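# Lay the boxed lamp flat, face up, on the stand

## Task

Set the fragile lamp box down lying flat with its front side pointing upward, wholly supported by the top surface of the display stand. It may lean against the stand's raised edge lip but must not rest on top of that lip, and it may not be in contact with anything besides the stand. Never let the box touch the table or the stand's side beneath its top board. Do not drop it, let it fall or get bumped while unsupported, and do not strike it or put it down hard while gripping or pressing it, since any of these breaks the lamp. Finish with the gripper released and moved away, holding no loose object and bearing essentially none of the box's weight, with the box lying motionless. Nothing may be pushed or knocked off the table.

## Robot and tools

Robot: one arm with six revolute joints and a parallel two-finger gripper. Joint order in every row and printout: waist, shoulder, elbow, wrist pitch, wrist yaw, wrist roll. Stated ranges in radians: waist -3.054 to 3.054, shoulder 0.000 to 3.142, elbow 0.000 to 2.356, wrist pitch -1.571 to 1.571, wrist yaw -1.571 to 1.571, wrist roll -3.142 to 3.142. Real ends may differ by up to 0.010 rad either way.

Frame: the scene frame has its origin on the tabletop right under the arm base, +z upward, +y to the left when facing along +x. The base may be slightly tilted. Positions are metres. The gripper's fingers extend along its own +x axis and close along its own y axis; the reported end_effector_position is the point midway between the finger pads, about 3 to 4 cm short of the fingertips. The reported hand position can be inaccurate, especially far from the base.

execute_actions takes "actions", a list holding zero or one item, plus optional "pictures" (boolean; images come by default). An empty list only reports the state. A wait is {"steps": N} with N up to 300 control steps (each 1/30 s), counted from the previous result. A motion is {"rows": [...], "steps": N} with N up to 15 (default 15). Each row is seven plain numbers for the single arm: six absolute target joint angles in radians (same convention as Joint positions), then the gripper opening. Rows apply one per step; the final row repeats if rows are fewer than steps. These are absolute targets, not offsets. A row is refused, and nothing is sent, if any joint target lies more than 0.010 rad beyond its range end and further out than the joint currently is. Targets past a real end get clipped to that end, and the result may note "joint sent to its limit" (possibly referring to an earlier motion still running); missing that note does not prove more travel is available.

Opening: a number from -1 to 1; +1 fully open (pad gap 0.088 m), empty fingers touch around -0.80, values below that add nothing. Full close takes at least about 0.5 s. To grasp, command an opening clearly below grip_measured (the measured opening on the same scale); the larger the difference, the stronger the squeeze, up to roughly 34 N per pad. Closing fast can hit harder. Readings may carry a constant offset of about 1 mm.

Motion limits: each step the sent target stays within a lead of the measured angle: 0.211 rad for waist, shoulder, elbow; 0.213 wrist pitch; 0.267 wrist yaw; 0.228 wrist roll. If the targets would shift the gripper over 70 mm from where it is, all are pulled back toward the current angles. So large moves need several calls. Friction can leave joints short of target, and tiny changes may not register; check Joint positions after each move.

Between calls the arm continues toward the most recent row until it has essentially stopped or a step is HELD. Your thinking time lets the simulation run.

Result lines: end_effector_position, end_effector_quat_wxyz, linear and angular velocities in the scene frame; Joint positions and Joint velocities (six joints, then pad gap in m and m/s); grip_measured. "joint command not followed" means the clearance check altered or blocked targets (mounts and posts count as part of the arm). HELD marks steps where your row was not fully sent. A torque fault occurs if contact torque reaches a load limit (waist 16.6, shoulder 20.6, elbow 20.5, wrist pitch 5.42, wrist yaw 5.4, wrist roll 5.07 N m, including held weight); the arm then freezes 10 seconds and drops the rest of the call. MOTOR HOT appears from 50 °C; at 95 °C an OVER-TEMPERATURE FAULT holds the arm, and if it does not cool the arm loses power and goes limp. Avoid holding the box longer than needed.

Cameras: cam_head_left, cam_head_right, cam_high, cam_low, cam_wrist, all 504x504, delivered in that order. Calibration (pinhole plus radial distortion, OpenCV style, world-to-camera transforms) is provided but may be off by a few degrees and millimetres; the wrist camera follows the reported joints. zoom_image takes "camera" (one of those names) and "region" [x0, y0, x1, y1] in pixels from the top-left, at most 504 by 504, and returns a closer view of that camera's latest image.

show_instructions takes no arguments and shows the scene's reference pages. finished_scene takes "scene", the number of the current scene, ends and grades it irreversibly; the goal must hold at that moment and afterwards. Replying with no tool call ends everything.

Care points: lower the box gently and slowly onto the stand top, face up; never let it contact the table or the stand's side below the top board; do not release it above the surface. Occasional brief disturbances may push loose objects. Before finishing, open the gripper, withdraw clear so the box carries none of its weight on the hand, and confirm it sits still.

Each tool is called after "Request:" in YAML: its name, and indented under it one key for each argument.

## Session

Request:
show_instructions:

Request:
execute_actions:
  actions: []

Reference images for this scene: manual page 1, manual page 2, manual page 3, manual page 4, manual page 5.

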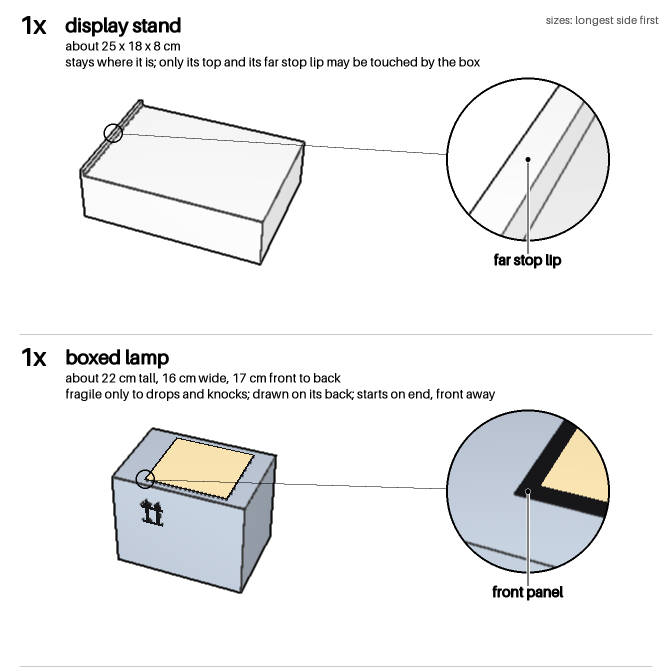

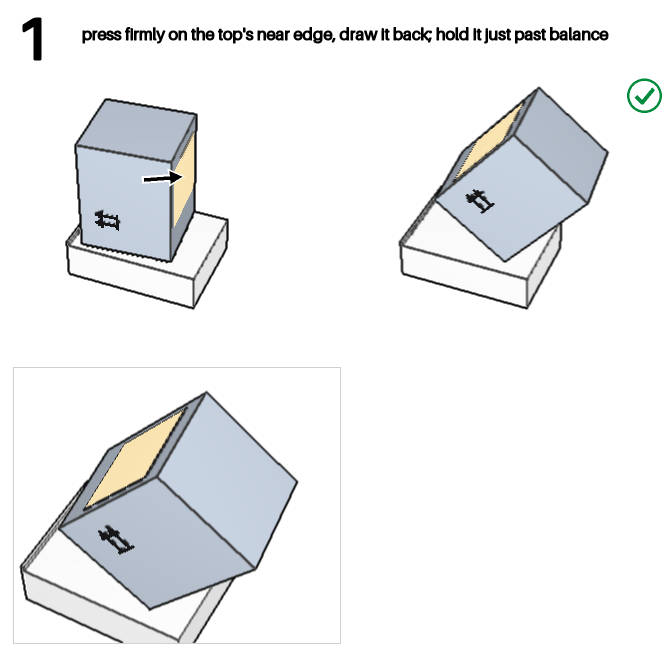

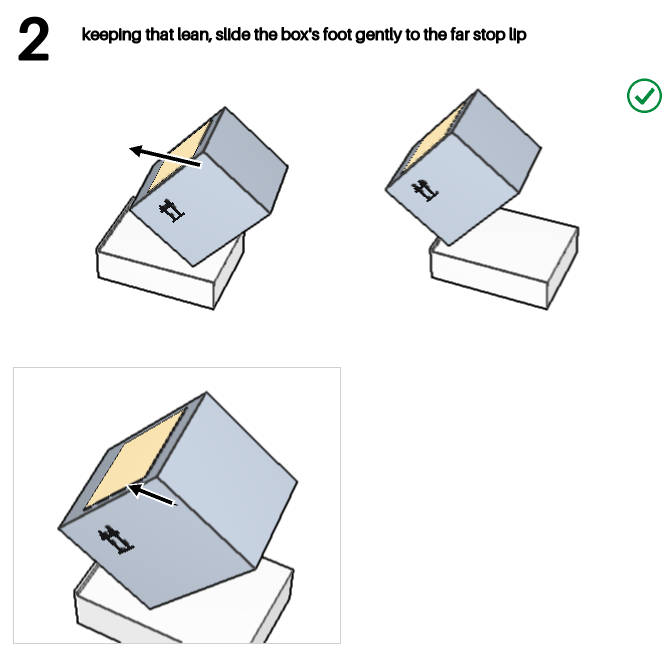

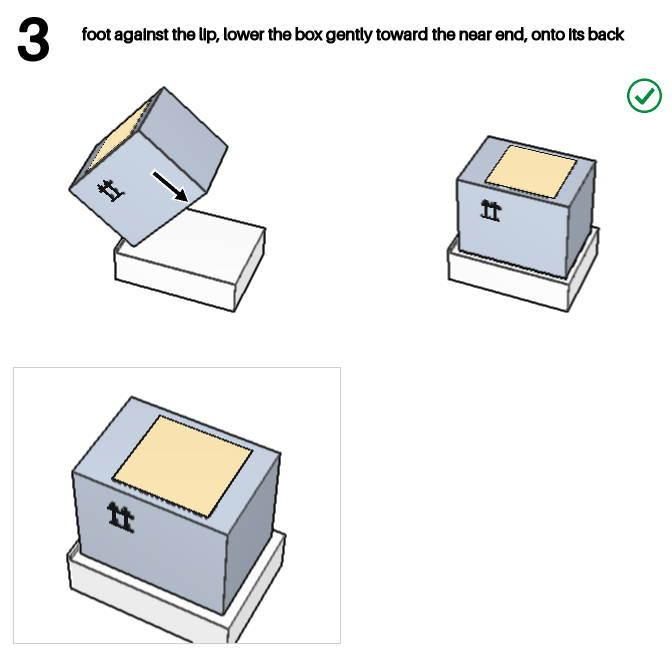

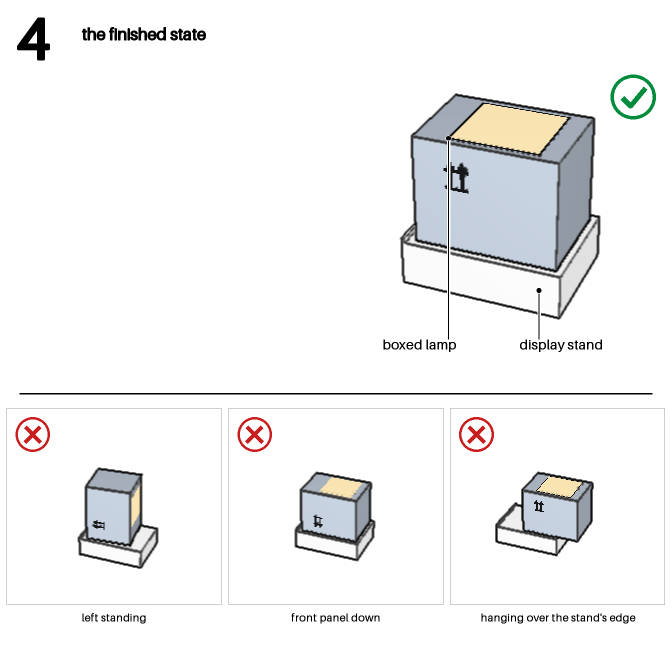

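Scene clock: 0.00 s of 4970.00 s.
end_effector_position=(+0.1253, -0.3303, +0.3317) grip_measured=+0.847 end_effector_quat_wxyz=(+0.853, -0.316, +0.413, +0.046) end_effector_velocity=(+0.000, -0.001, +0.001) end_effector_angular_velocity=(-0.012, -0.006, +0.005)
Joint positions: [-1.476  1.619  1.383 -1.04  -0.732 -1.954  0.08 ]
Joint velocities: [-0.002 -0.002 -0.002  0.007 -0.007 -0.007  0.   ]
Heat: hottest shoulder 31 °C (+0.0 °C/min).
camera_calibration (this result's frames):
cam_wrist: T_world_to_cam=[[0.354573, -0.785727, 0.506864, -0.463154], [-0.835328, -0.509754, -0.205859, 0.0421306], [0.420125, -0.350405, -0.837085, 0.181314], [0, 0, 0, 1]] pos_world=[0.12324, -0.278903, 0.395204]

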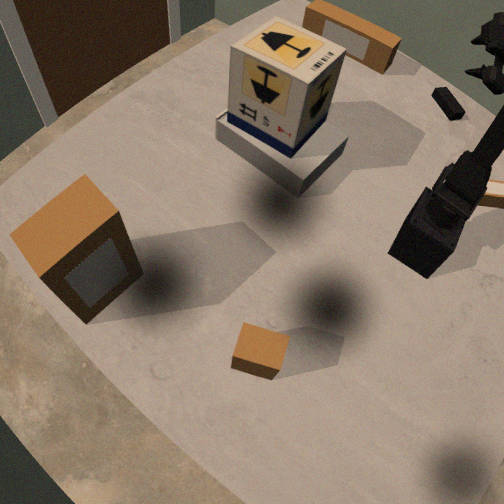

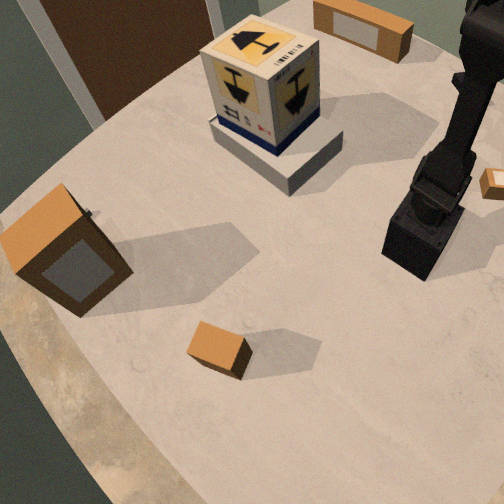

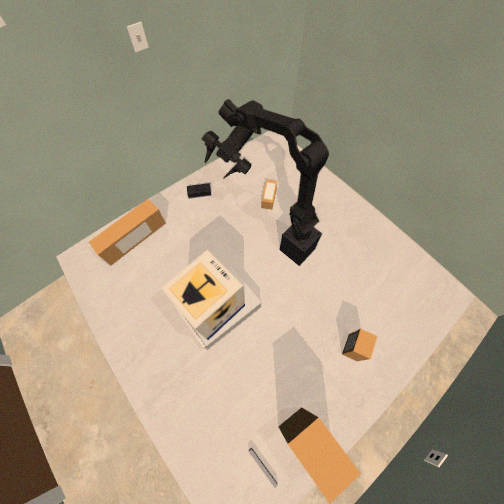

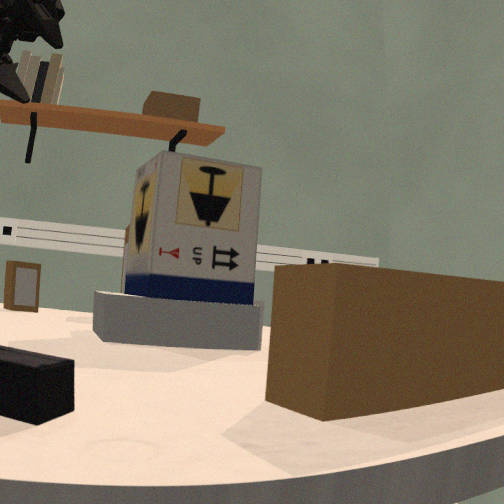

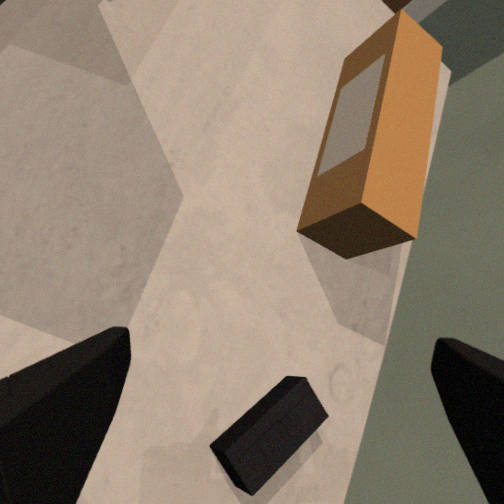

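Request:
zoom_image:
  camera: "cam_head_left"
  region: [200, 0, 400, 200]

Request:
zoom_image:
  camera: "cam_head_right"
  region: [180, 0, 380, 200]

Request:
zoom_image:
  camera: "cam_high"
  region: [140, 230, 280, 370]

Request:
zoom_image:
  camera: "cam_low"
  region: [70, 130, 310, 370]

Region (200, 0, 400, 200) of cam_head_left's 504x504 image, scaled by 2.520, with more detail than that image has.

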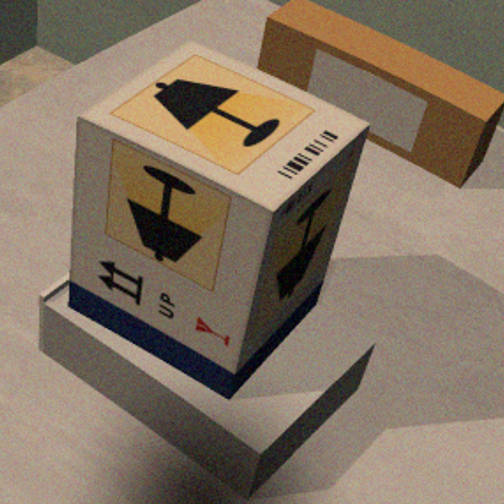

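Region (180, 0, 380, 200) of cam_head_right's 504x504 image, scaled by 2.520, with more detail than that image has.

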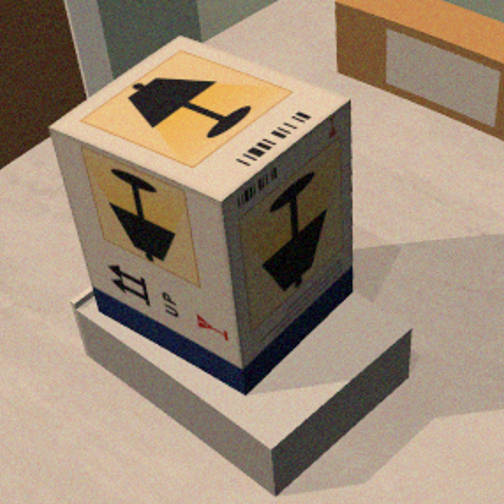

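Region (140, 230, 280, 370) of cam_high's 504x504 image, scaled by 3.600, with more detail than that image has.

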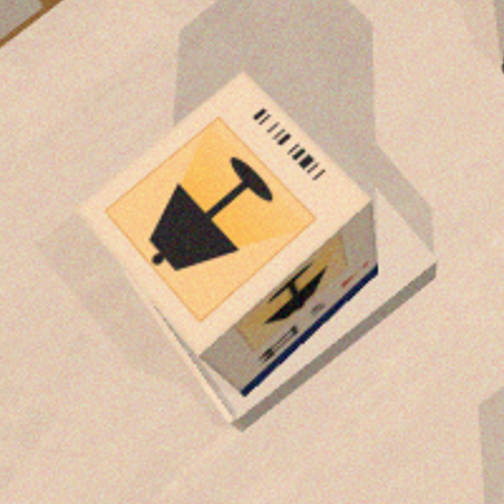

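Region (70, 130, 310, 370) of cam_low's 504x504 image, scaled by 2.100, with more detail than that image has.

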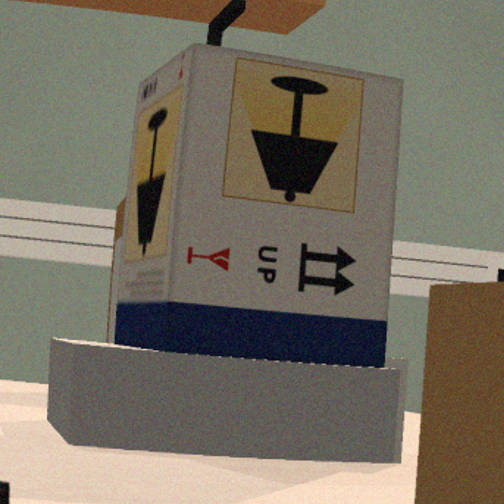

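Request:
execute_actions:
  actions:
    - {"rows": [[-1.473,1.618,1.383,-1.041,-0.731,-1.951,1],[-1.466,1.614,1.383,-1.043,-0.727,-1.941,1],[-1.453,1.608,1.383,-1.046,-0.721,-1.924,1],[-1.435,1.600,1.384,-1.050,-0.712,-1.901,1],[-1.411,1.589,1.384,-1.056,-0.701,-1.872,1],[-1.383,1.577,1.384,-1.063,-0.687,-1.835,1],[-1.349,1.562,1.385,-1.071,-0.671,-1.792,1],[-1.310,1.546,1.385,-1.080,-0.653,-1.743,1],[-1.269,1.529,1.386,-1.089,-0.633,-1.690,1],[-1.227,1.510,1.386,-1.099,-0.613,-1.637,1],[-1.186,1.490,1.387,-1.110,-0.594,-1.584,1],[-1.144,1.469,1.387,-1.121,-0.574,-1.532,1],[-1.103,1.448,1.388,-1.133,-0.554,-1.479,1],[-1.061,1.428,1.388,-1.144,-0.534,-1.426,1],[-1.020,1.407,1.389,-1.156,-0.514,-1.373,1]], "steps": 15}
  pictures: false

Request:
execute_actions:
  actions:
    - {"rows": [[-0.979,1.386,1.389,-1.167,-0.495,-1.320,1],[-0.937,1.366,1.390,-1.178,-0.475,-1.267,1],[-0.896,1.348,1.391,-1.188,-0.455,-1.215,1],[-0.854,1.330,1.391,-1.197,-0.435,-1.162,1],[-0.813,1.314,1.391,-1.206,-0.415,-1.109,1],[-0.771,1.299,1.392,-1.214,-0.396,-1.056,1],[-0.730,1.287,1.392,-1.221,-0.376,-1.003,1],[-0.688,1.276,1.392,-1.227,-0.356,-0.951,1],[-0.647,1.268,1.393,-1.231,-0.336,-0.898,1],[-0.605,1.262,1.393,-1.234,-0.317,-0.845,1],[-0.564,1.258,1.393,-1.236,-0.297,-0.792,1],[-0.522,1.257,1.393,-1.237,-0.277,-0.739,1],[-0.481,1.257,1.393,-1.237,-0.257,-0.687,1],[-0.439,1.257,1.393,-1.237,-0.237,-0.634,1],[-0.398,1.257,1.393,-1.237,-0.218,-0.581,1]], "steps": 15}
  pictures: false

Request:
execute_actions:
  actions:
    - {"rows": [[-0.357,1.257,1.393,-1.237,-0.198,-0.528,1],[-0.315,1.257,1.393,-1.237,-0.178,-0.475,1],[-0.274,1.257,1.393,-1.237,-0.158,-0.422,1],[-0.232,1.257,1.393,-1.237,-0.138,-0.370,1],[-0.191,1.257,1.393,-1.237,-0.119,-0.317,1],[-0.149,1.257,1.393,-1.237,-0.099,-0.264,1],[-0.108,1.257,1.393,-1.237,-0.079,-0.211,1],[-0.069,1.257,1.393,-1.237,-0.061,-0.162,1],[-0.035,1.257,1.393,-1.237,-0.045,-0.119,1],[-0.007,1.257,1.393,-1.237,-0.031,-0.082,1],[0.017,1.257,1.393,-1.237,-0.020,-0.053,1],[0.035,1.257,1.393,-1.237,-0.011,-0.030,1],[0.048,1.257,1.393,-1.237,-0.005,-0.013,1],[0.055,1.257,1.393,-1.237,-0.001,-0.003,1],[0.058,1.257,1.393,-1.237,0,0,1]], "steps": 15}
  pictures: false

Request:
execute_actions:
  actions:
    - {"steps": 12}

Scene clock: 17.00 s of 4970.00 s.
end_effector_position=(+0.2002, -0.2588, +0.3532) grip_measured=+1.000 end_effector_quat_wxyz=(+0.862, -0.227, +0.447, +0.077) end_effector_velocity=(+0.212, +0.315, +0.105) end_effector_angular_velocity=(+0.457, +0.260, -0.162)
Joint positions: [-1.148  1.48   1.383 -1.119 -0.577 -1.536  0.088]
Joint velocities: [ 1.209 -0.608 -0.007 -0.315  0.535  1.487  0.   ]
Heat: hottest shoulder 33 °C (+7.1 °C/min).
Steps of this call (steps 1 to 90: nothing new was sent; then 13.50 s passed at rest; steps 91 to 105: all 15 steps of this action). Readings (joint positions):
91: [-1.476 1.619 1.383 -1.040 -0.732 -1.954]
92: [-1.476 1.619 1.383 -1.040 -0.732 -1.953]
94: [-1.469 1.618 1.383 -1.041 -0.726 -1.938]
98: [-1.405 1.597 1.383 -1.058 -0.690 -1.848]
105: the state above

Scene clock: 17.50 s of 4970.00 s.
end_effector_position=(+0.2596, -0.1112, +0.3826) grip_measured=+1.000 end_effector_quat_wxyz=(+0.853, -0.105, +0.507, +0.064) end_effector_velocity=(+0.082, +0.241, -0.014) end_effector_angular_velocity=(+0.328, +0.283, -0.408)
Joint positions: [-0.534  1.271  1.384 -1.228 -0.284 -0.754  0.088]
Joint velocities: [ 1.223 -0.071 -0.002 -0.051  0.593  1.575  0.   ]
Heat: hottest shoulder 33 °C (+6.9 °C/min).
Steps of this call (steps 1 to 15: all 15 steps of this action). Readings (joint positions):
1: [-1.108 1.460 1.383 -1.130 -0.559 -1.485]
2: [-1.067 1.440 1.383 -1.141 -0.539 -1.434]
4: [-0.986 1.400 1.383 -1.161 -0.501 -1.331]
8: [-0.822 1.330 1.383 -1.198 -0.422 -1.122]
15: the state above

Scene clock: 18.00 s of 4970.00 s.
end_effector_position=(+0.2807, -0.0036, +0.3771) grip_measured=+1.000 end_effector_quat_wxyz=(+0.840, -0.015, +0.543, +0.017) end_effector_velocity=(-0.002, +0.090, -0.003) end_effector_angular_velocity=(+0.051, +0.023, -0.206)
Joint positions: [ 0.007  1.265  1.384 -1.234 -0.03  -0.072  0.088]
Joint velocities: [ 0.462 -0.007 -0.007 -0.007  0.242  0.623  0.   ]
Heat: hottest shoulder 33 °C (+6.7 °C/min).
Steps of this call (steps 1 to 15: all 15 steps of this action). Readings (joint positions):
1: [-0.493 1.270 1.384 -1.230 -0.264 -0.701]
2: [-0.452 1.268 1.384 -1.231 -0.244 -0.649]
4: [-0.369 1.268 1.384 -1.232 -0.204 -0.542]
8: [-0.203 1.267 1.384 -1.233 -0.126 -0.332]
15: the state above

Scene clock: 18.40 s of 4970.00 s.
end_effector_position=(+0.2805, +0.0049, +0.3772) grip_measured=+1.000 end_effector_quat_wxyz=(+0.840, -0.006, +0.543, +0.007) end_effector_velocity=(-0.001, +0.004, -0.002) end_effector_angular_velocity=(+0.010, +0.012, +0.008)
Joint positions: [ 0.052  1.264  1.384 -1.235 -0.003 -0.006  0.088]
Joint velocities: [ 0.012  0.002 -0.002 -0.007 -0.007  0.007  0.   ]
Heat: hottest shoulder 33 °C (+6.5 °C/min).
Steps of this call (steps 1 to 12: the robot went on to your last target). Readings (joint positions):
1: [0.020 1.265 1.384 -1.234 -0.024 -0.056]
2: [0.029 1.264 1.384 -1.234 -0.019 -0.043]
4: [0.040 1.264 1.384 -1.235 -0.011 -0.026]
8: [0.049 1.264 1.384 -1.235 -0.005 -0.011]
12: the state above
camera_calibration (this result's frames):
cam_wrist: T_world_to_cam=[[0.0381774, -0.999243, 0.00744972, 0.00030897], [-0.992688, -0.0387791, -0.114309, 0.359309], [0.114512, -0.00303122, -0.993417, 0.414633], [0, 0, 0, 1]] pos_world=[0.309189, 0.0154993, 0.452974]

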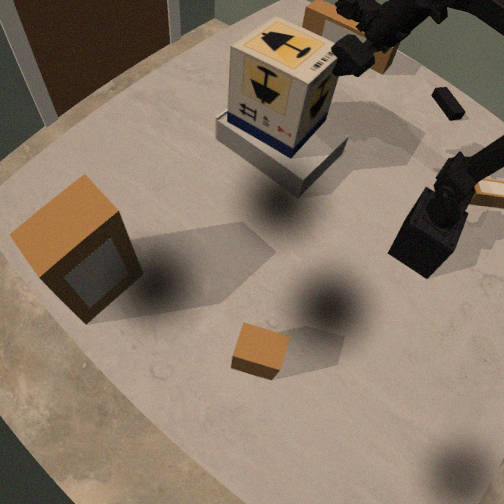

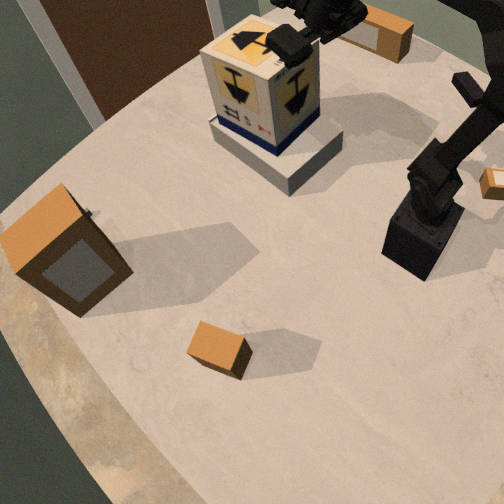

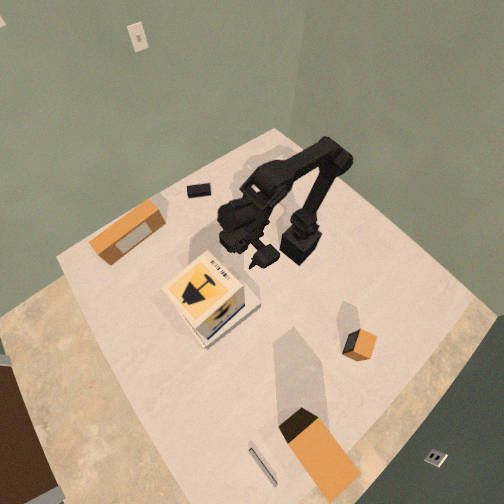

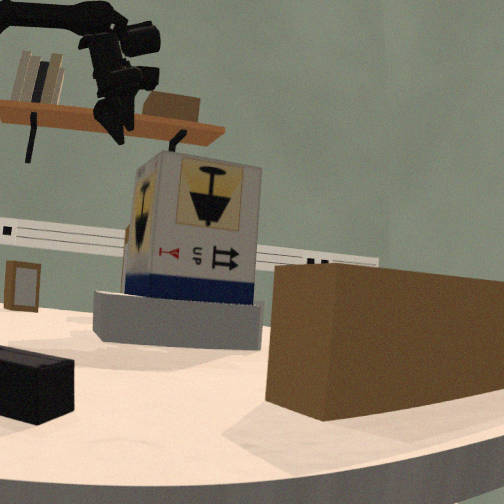

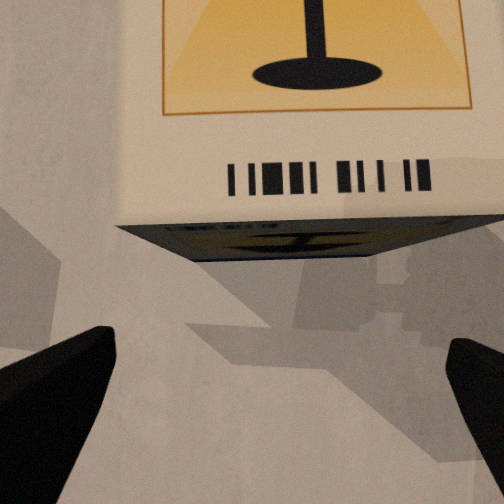

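Request:
zoom_image:
  camera: "cam_wrist"
  region: [100, 190, 460, 400]

Region (100, 190, 460, 400) of cam_wrist's 504x504 image, scaled by 1.400, with more detail than that image has; it fills the top 294 rows of this view, and the rest is white.

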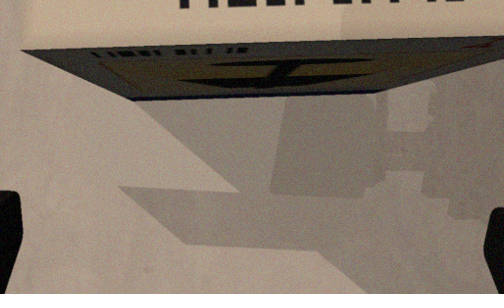

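Request:
zoom_image:
  camera: "cam_wrist"
  region: [130, 220, 270, 360]

Request:
zoom_image:
  camera: "cam_wrist"
  region: [300, 220, 440, 360]

Region (130, 220, 270, 360) of cam_wrist's 504x504 image, scaled by 3.600, with more detail than that image has.

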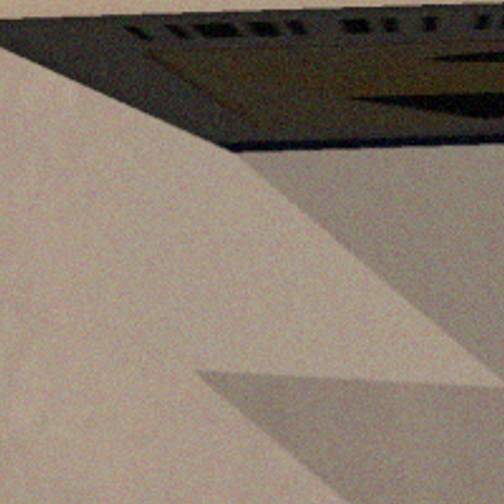

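Region (300, 220, 440, 360) of cam_wrist's 504x504 image, scaled by 3.600, with more detail than that image has.

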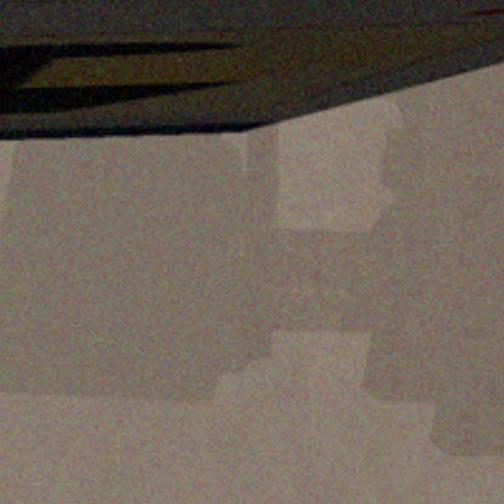

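Request:
execute_actions:
  actions:
    - {"rows": [[0.056,1.264,1.377,-1.234,0,0,1],[0.056,1.265,1.368,-1.224,0,0,1],[0.056,1.266,1.353,-1.209,0,0,1],[0.056,1.267,1.334,-1.188,0,0,1],[0.056,1.268,1.310,-1.163,0,0,1],[0.056,1.270,1.283,-1.135,0,0,1],[0.056,1.272,1.255,-1.104,0,0,1],[0.056,1.273,1.225,-1.073,0,0,1],[0.056,1.275,1.197,-1.042,0,0,1],[0.056,1.277,1.170,-1.014,0,0,1],[0.056,1.278,1.146,-0.989,0,0,1],[0.056,1.279,1.127,-0.968,0,0,1],[0.056,1.280,1.112,-0.953,0,0,1],[0.056,1.281,1.103,-0.943,0,0,1],[0.056,1.281,1.100,-0.940,0,0,1]], "steps": 15}
  pictures: false

Request:
execute_actions:
  actions:
    - {"steps": 10}

Scene clock: 25.97 s of 4970.00 s.
end_effector_position=(+0.2962, +0.0052, +0.3200) grip_measured=+1.000 end_effector_quat_wxyz=(+0.842, -0.006, +0.540, +0.007) end_effector_velocity=(+0.005, -0.000, -0.133) end_effector_angular_velocity=(+0.002, +0.105, +0.007)
Joint positions: [ 0.054  1.272  1.155 -0.991 -0.002 -0.003  0.088]
Joint velocities: [-0.002  0.056 -0.452  0.403 -0.007 -0.007  0.   ]
Heat: hottest shoulder 33 °C (+4.6 °C/min).
Steps of this call (steps 1 to 30: the robot went on to your last target; steps 31 to 90: nothing new was sent; then 4.07 s passed at rest; steps 91 to 105: all 15 steps of this action). Readings (joint positions):
91: [0.054 1.264 1.385 -1.235 -0.002 -0.003]
92: [0.054 1.264 1.385 -1.235 -0.002 -0.003]
94: [0.054 1.264 1.378 -1.220 -0.002 -0.003]
98: [0.054 1.264 1.315 -1.146 -0.002 -0.003]
105: the state above

Scene clock: 26.30 s of 4970.00 s.
end_effector_position=(+0.2986, +0.0052, +0.3098) grip_measured=+1.000 end_effector_quat_wxyz=(+0.843, -0.006, +0.539, +0.007) end_effector_velocity=(-0.004, +0.001, -0.008) end_effector_angular_velocity=(+0.016, +0.017, +0.008)
Joint positions: [ 0.054  1.276  1.116 -0.945 -0.002 -0.003  0.088]
Joint velocities: [-0.007 -0.002 -0.027  0.007 -0.022 -0.007  0.   ]
Heat: hottest shoulder 33 °C (+4.6 °C/min).
Steps of this call (steps 1 to 10: the robot went on to your last target). Readings (joint positions):
1: [0.054 1.274 1.143 -0.980 -0.002 -0.003]
2: [0.054 1.275 1.134 -0.971 -0.002 -0.003]
4: [0.054 1.276 1.123 -0.959 -0.002 -0.003]
8: [0.054 1.276 1.118 -0.947 -0.002 -0.003]
10: the state above
camera_calibration (this result's frames):
cam_wrist: T_world_to_cam=[[0.0371406, -0.999281, 0.00756981, 0.000752558], [-0.991496, -0.0377946, -0.124531, 0.372349], [0.124728, -0.00288027, -0.992187, 0.342238], [0, 0, 0, 1]] pos_world=[0.326468, 0.0158105, 0.385927]

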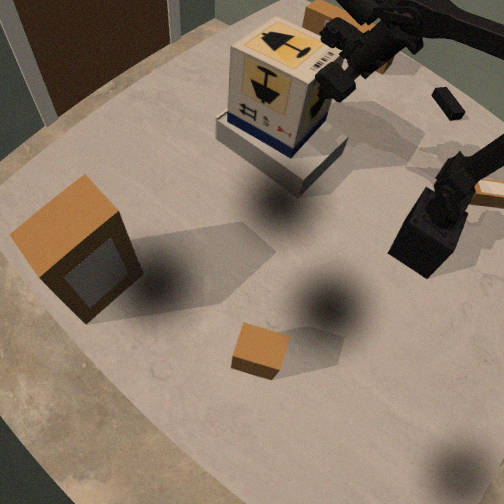

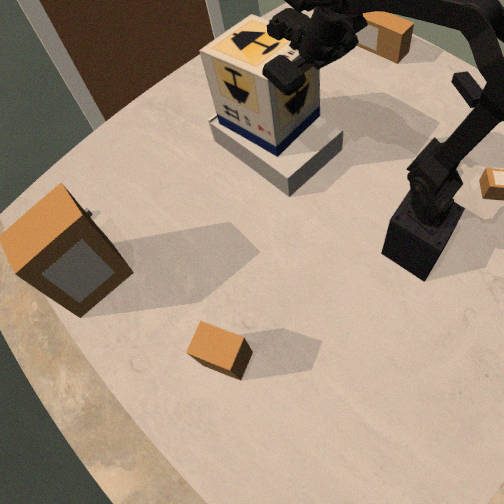

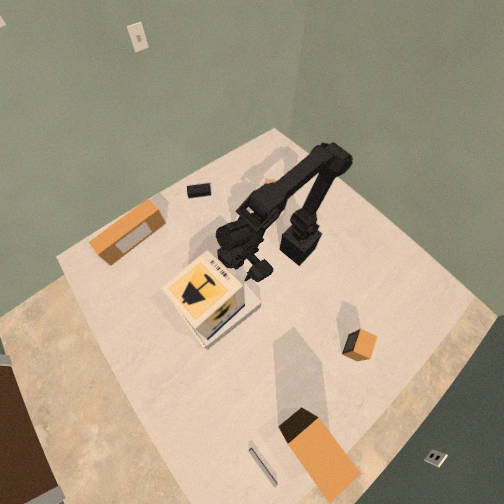

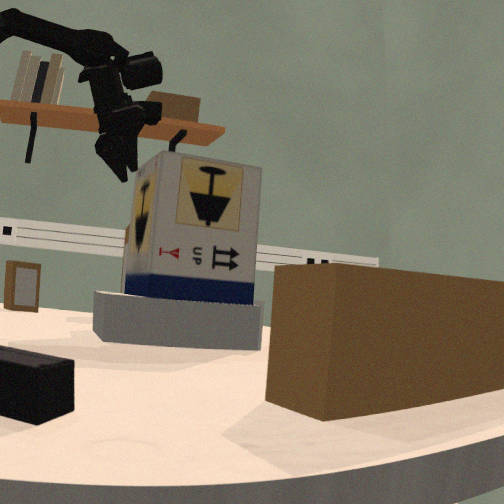

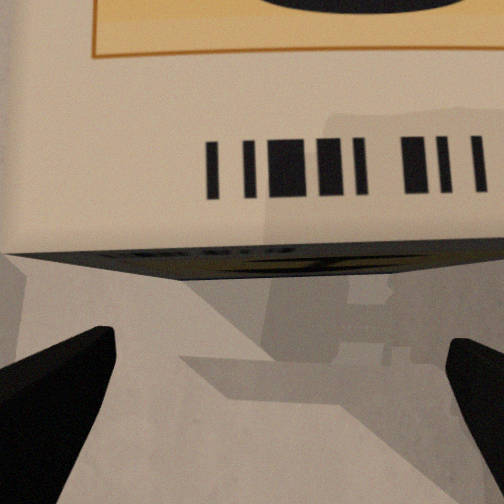

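Request:
execute_actions:
  actions:
    - {"rows": [[0.056,1.284,1.112,-0.941,0,0,1],[0.056,1.286,1.122,-0.940,0,0,1],[0.056,1.290,1.133,-0.939,0,0,1],[0.056,1.295,1.136,-0.938,0,0,1],[0.056,1.299,1.140,-0.937,0,0,1],[0.056,1.304,1.144,-0.936,0,0,1],[0.056,1.309,1.147,-0.935,0,0,1],[0.056,1.313,1.151,-0.934,0,0,1],[0.056,1.318,1.155,-0.933,0,0,1],[0.056,1.323,1.158,-0.932,0,0,1],[0.056,1.327,1.162,-0.931,0,0,1],[0.056,1.331,1.165,-0.930,0,0,1],[0.056,1.335,1.168,-0.929,0,0,1],[0.056,1.338,1.170,-0.928,0,0,1],[0.056,1.341,1.172,-0.928,0,0,1]], "steps": 15}
  pictures: false

Request:
execute_actions:
  actions:
    - {"rows": [[0.056,1.344,1.175,-0.927,0,0,1],[0.056,1.347,1.177,-0.926,0,0,1],[0.056,1.350,1.180,-0.925,0,0,1],[0.056,1.353,1.182,-0.925,0,0,1],[0.056,1.356,1.185,-0.924,0,0,1],[0.056,1.359,1.187,-0.923,0,0,1],[0.056,1.362,1.189,-0.923,0,0,1],[0.056,1.365,1.192,-0.922,0,0,1],[0.056,1.368,1.194,-0.921,0,0,1],[0.056,1.372,1.197,-0.920,0,0,1],[0.056,1.375,1.199,-0.920,0,0,1],[0.056,1.378,1.202,-0.919,0,0,1],[0.056,1.381,1.204,-0.918,0,0,1],[0.056,1.384,1.206,-0.917,0,0,1],[0.056,1.386,1.208,-0.917,0,0,1]], "steps": 15}
  pictures: false

Request:
execute_actions:
  actions:
    - {"steps": 10}

Scene clock: 29.23 s of 4970.00 s.
end_effector_position=(+0.3109, +0.0054, +0.3109) grip_measured=+1.000 end_effector_quat_wxyz=(+0.844, -0.006, +0.537, +0.007) end_effector_velocity=(+0.025, -0.001, -0.000) end_effector_angular_velocity=(-0.010, +0.012, +0.001)
Joint positions: [ 0.054  1.32   1.152 -0.932 -0.002 -0.003  0.088]
Joint velocities: [-0.002  0.105  0.085  0.007  0.007 -0.007  0.   ]
Heat: hottest shoulder 33 °C (+4.1 °C/min).
Steps of this call (steps 1 to 30: the robot went on to your last target; steps 31 to 73: nothing new was sent; steps 74 to 88: all 15 steps of this action). Readings (joint positions):
74: [0.054 1.276 1.113 -0.941 -0.002 -0.003]
75: [0.054 1.276 1.113 -0.941 -0.002 -0.003]
77: [0.054 1.278 1.114 -0.941 -0.002 -0.003]
81: [0.054 1.291 1.126 -0.938 -0.002 -0.003]
88: the state above

Scene clock: 29.73 s of 4970.00 s.
end_effector_position=(+0.3231, +0.0058, +0.3114) grip_measured=+1.000 end_effector_quat_wxyz=(+0.844, -0.006, +0.536, +0.007) end_effector_velocity=(+0.022, +0.001, -0.003) end_effector_angular_velocity=(+0.003, +0.002, +0.007)
Joint positions: [ 0.055  1.365  1.189 -0.922 -0.003 -0.003  0.088]
Joint velocities: [-0.002  0.085  0.061  0.022 -0.007 -0.007  0.   ]
Heat: hottest shoulder 33 °C (+4.0 °C/min).
Steps of this call (steps 1 to 15: all 15 steps of this action). Readings (joint positions):
1: [0.054 1.323 1.155 -0.931 -0.002 -0.003]
2: [0.054 1.327 1.157 -0.930 -0.002 -0.003]
4: [0.054 1.333 1.162 -0.929 -0.002 -0.003]
8: [0.054 1.344 1.172 -0.928 -0.003 -0.003]
15: the state above

Scene clock: 30.07 s of 4970.00 s.
end_effector_position=(+0.3253, +0.0058, +0.3113) grip_measured=+1.000 end_effector_quat_wxyz=(+0.844, -0.006, +0.536, +0.007) end_effector_velocity=(-0.001, +0.000, -0.001) end_effector_angular_velocity=(+0.003, +0.007, +0.007)
Joint positions: [ 0.055  1.374  1.196 -0.92  -0.003 -0.003  0.088]
Joint velocities: [-0.002  0.002  0.002 -0.007 -0.007 -0.007  0.   ]
Heat: hottest shoulder 33 °C (+4.0 °C/min).
Steps of this call (steps 1 to 10: the robot went on to your last target). Readings (joint positions):
1: [0.055 1.368 1.191 -0.921 -0.003 -0.003]
2: [0.055 1.369 1.193 -0.920 -0.003 -0.003]
4: [0.055 1.372 1.195 -0.920 -0.003 -0.003]
8: [0.055 1.373 1.196 -0.920 -0.003 -0.003]
10: the state above
camera_calibration (this result's frames):
cam_wrist: T_world_to_cam=[[0.0376581, -0.999264, 0.00736038, 0.000210746], [-0.990647, -0.038298, -0.130968, 0.400796], [0.131153, -0.00235954, -0.991359, 0.337993], [0, 0, 0, 1]] pos_world=[0.35271, 0.0163578, 0.387562]

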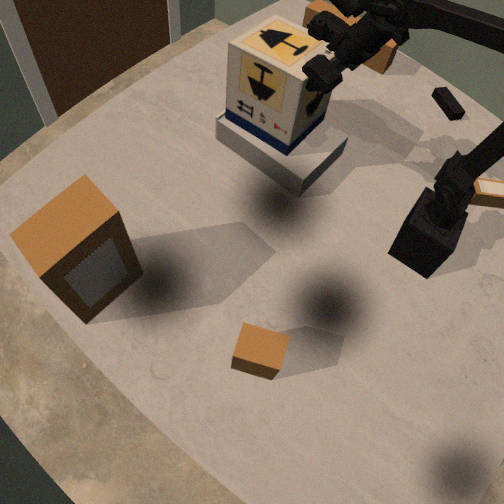

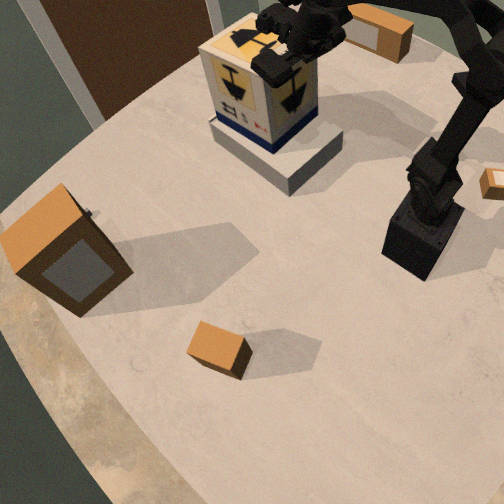

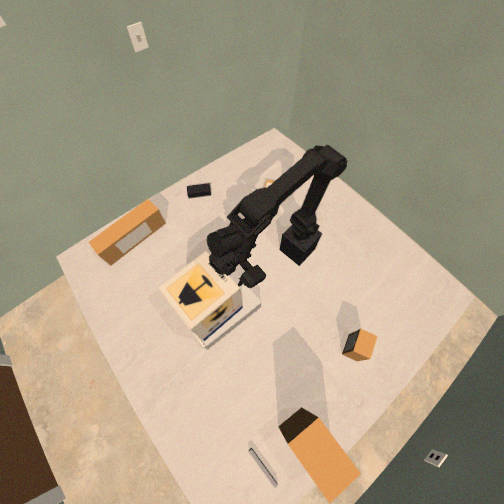

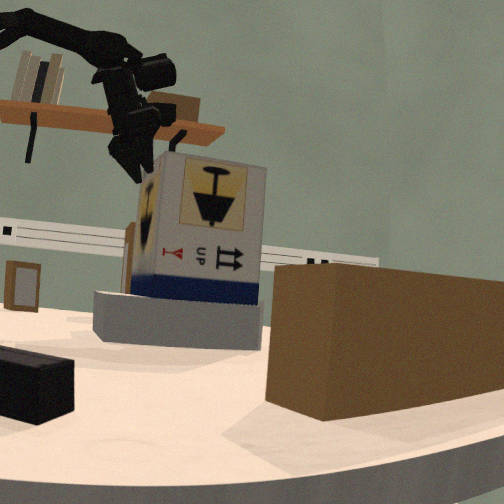

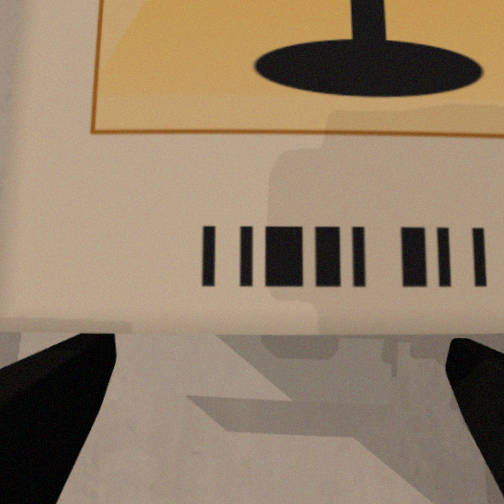

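Request:
execute_actions:
  actions: []

Scene clock: 31.77 s of 4970.00 s.
end_effector_position=(+0.3255, +0.0058, +0.3114) grip_measured=+1.000 end_effector_quat_wxyz=(+0.844, -0.006, +0.536, +0.007) end_effector_velocity=(-0.002, +0.002, -0.001) end_effector_angular_velocity=(+0.010, +0.008, +0.027)
Joint positions: [ 0.055  1.374  1.197 -0.92  -0.003 -0.003  0.088]
Joint velocities: [-0.002 -0.002 -0.002 -0.007 -0.022 -0.022  0.   ]
Heat: hottest shoulder 33 °C (+3.8 °C/min).
Steps of this call (steps 1 to 15: the robot went on to your last target; steps 16 to 51: nothing new was sent). Readings (joint positions):
1: [0.055 1.374 1.196 -0.920 -0.003 -0.003]
2: [0.055 1.374 1.196 -0.920 -0.003 -0.003]
4: [0.055 1.374 1.196 -0.920 -0.003 -0.003]
8: [0.055 1.374 1.196 -0.920 -0.003 -0.003]
51: the state above
The arm was judged still, so your last target was given up. Only a new action makes it travel on or press farther. Fingers that are still opening or closing keep moving.
camera_calibration (this result's frames):
cam_wrist: T_world_to_cam=[[0.0376566, -0.999264, 0.00736916, 0.000203967], [-0.990597, -0.0382986, -0.131346, 0.401087], [0.131531, -0.00235382, -0.991309, 0.337979], [0, 0, 0, 1]] pos_world=[0.352853, 0.0163604, 0.387721]

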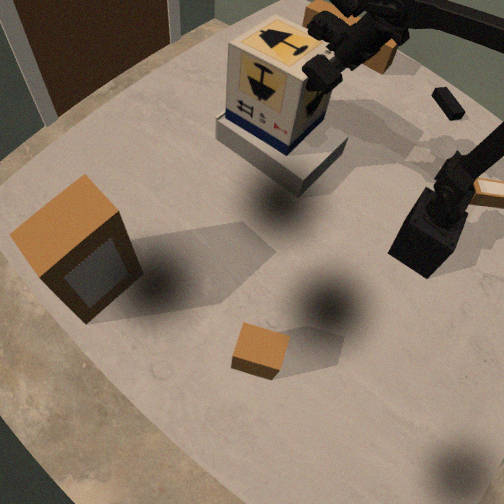

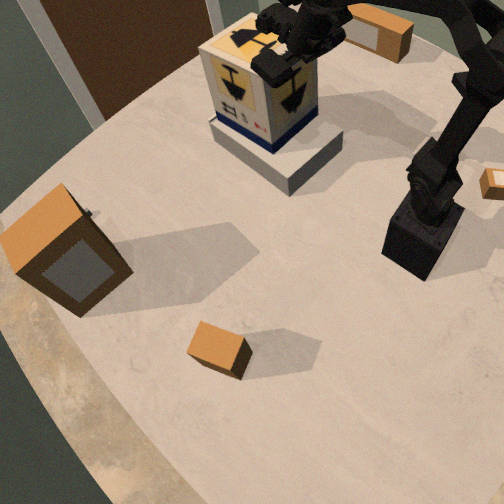

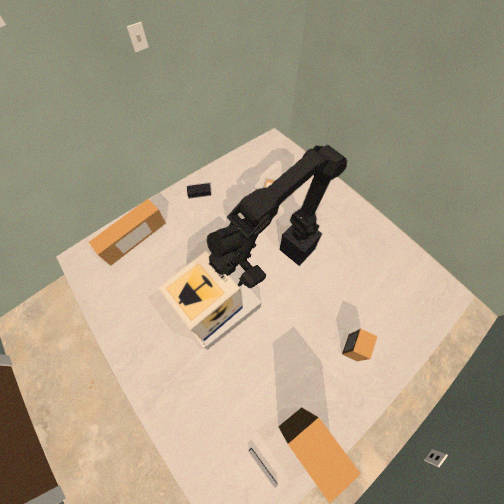

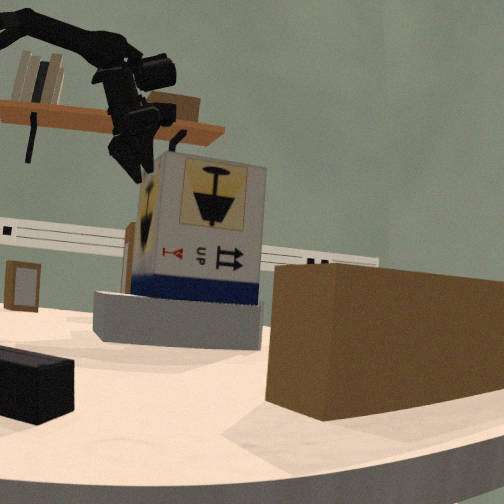

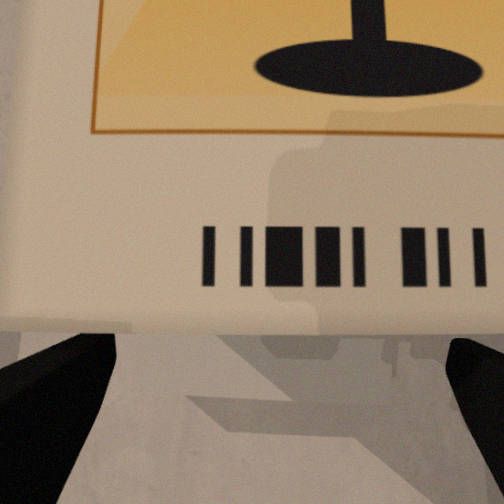

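Request:
zoom_image:
  camera: "cam_low"
  region: [80, 250, 290, 360]

Request:
zoom_image:
  camera: "cam_high"
  region: [140, 240, 280, 360]

Region (80, 250, 290, 360) of cam_low's 504x504 image, scaled by 2.400, with more detail than that image has; it fills the top 264 rows of this view, and the rest is white.

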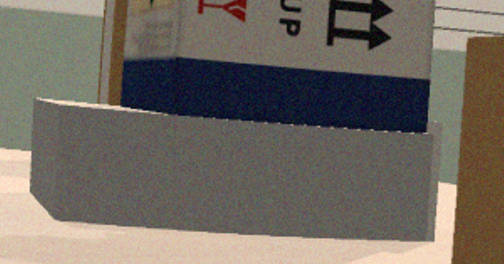

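Region (140, 240, 280, 360) of cam_high's 504x504 image, scaled by 3.600, with more detail than that image has; it fills the top 432 rows of this view, and the rest is white.

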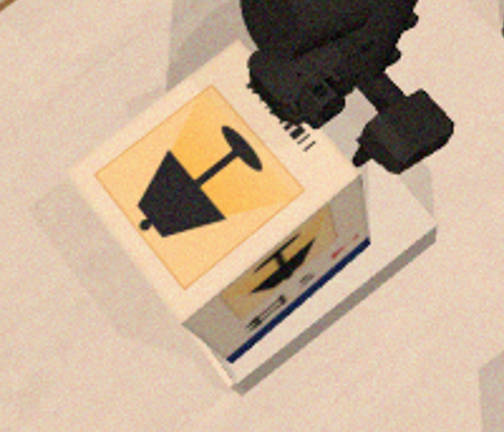

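Request:
zoom_image:
  camera: "cam_wrist"
  region: [0, 300, 504, 504]

Request:
zoom_image:
  camera: "cam_head_right"
  region: [190, 80, 360, 210]

Region (0, 300, 504, 504) of cam_wrist's 504x504 image, scaled by 1.000; it fills the top 204 rows of this view, and the rest is white.

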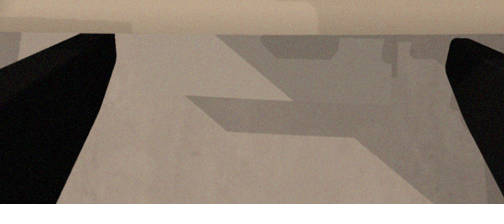

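Region (190, 80, 360, 210) of cam_head_right's 504x504 image, scaled by 2.965, with more detail than that image has; it fills the top 385 rows of this view, and the rest is white.

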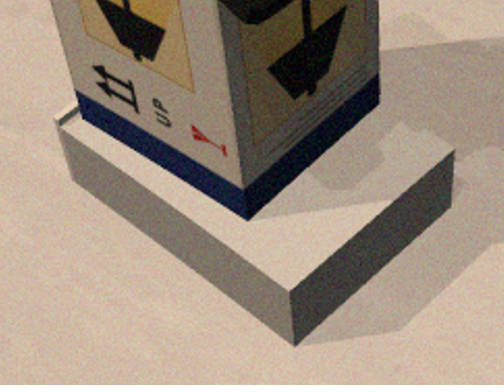

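Request:
execute_actions:
  actions:
    - {"rows": [[0.056,1.386,1.208,-0.917,0,0.005,1],[0.056,1.386,1.208,-0.917,0,0.010,1],[0.056,1.386,1.208,-0.917,0,0.015,1],[0.056,1.386,1.208,-0.917,0,0.020,1],[0.056,1.386,1.208,-0.917,0,0.025,1],[0.056,1.386,1.208,-0.917,0,0.030,1]], "steps": 12}

Scene clock: 44.97 s of 4970.00 s.
end_effector_position=(+0.3256, +0.0062, +0.3112) grip_measured=+1.000 end_effector_quat_wxyz=(+0.844, +0.004, +0.536, +0.001) end_effector_velocity=(-0.005, +0.000, -0.002) end_effector_angular_velocity=(+0.016, +0.022, -0.019)
Joint positions: [ 0.056  1.375  1.197 -0.92  -0.003  0.022  0.088]
Joint velocities: [-0.002 -0.002 -0.002 -0.022 -0.007  0.022  0.   ]
Heat: hottest shoulder 33 °C (+2.7 °C/min).
Steps of this call (steps 1 to 90: nothing new was sent; then 9.80 s passed at rest; steps 91 to 102: all 12 steps of this action). Readings (joint positions):
91: [0.055 1.374 1.197 -0.920 -0.003 -0.003]
92: [0.055 1.374 1.197 -0.920 -0.003 -0.001]
94: [0.055 1.375 1.197 -0.920 -0.003 0.005]
98: [0.055 1.375 1.197 -0.920 -0.003 0.017]
102: the state above
camera_calibration (this result's frames):
cam_wrist: T_world_to_cam=[[0.016026, -0.999866, -0.00339516, 0.0109641], [-0.991298, -0.0154448, -0.130726, 0.401113], [0.130656, 0.00546064, -0.991413, 0.338015], [0, 0, 0, 1]] pos_world=[0.353283, 0.015312, 0.387586]

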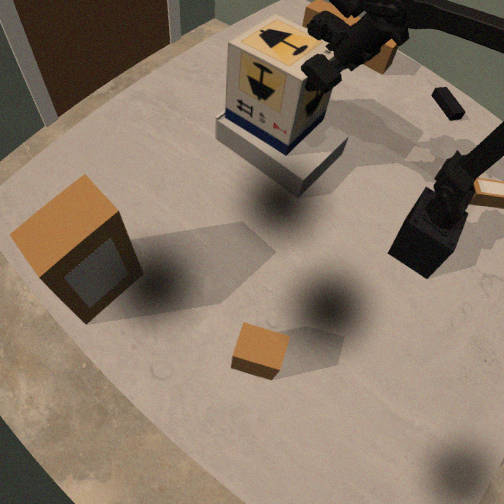

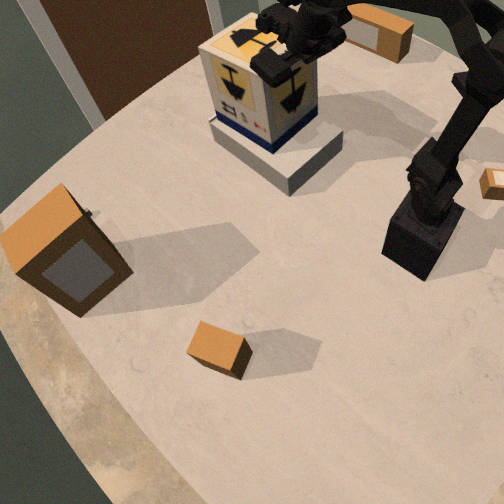

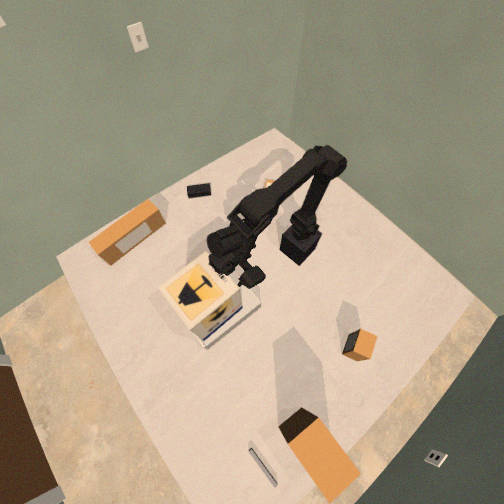

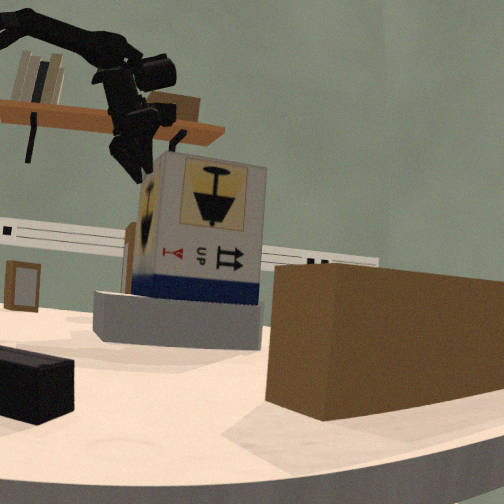

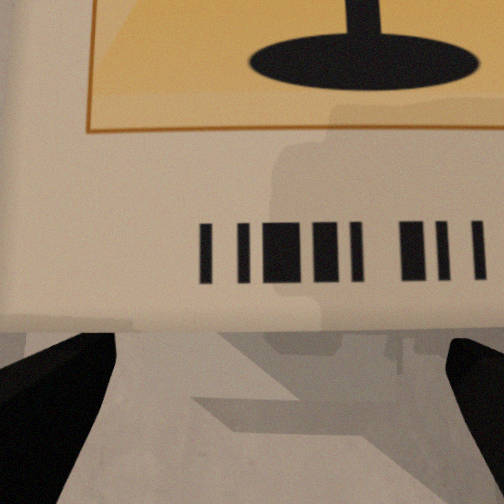

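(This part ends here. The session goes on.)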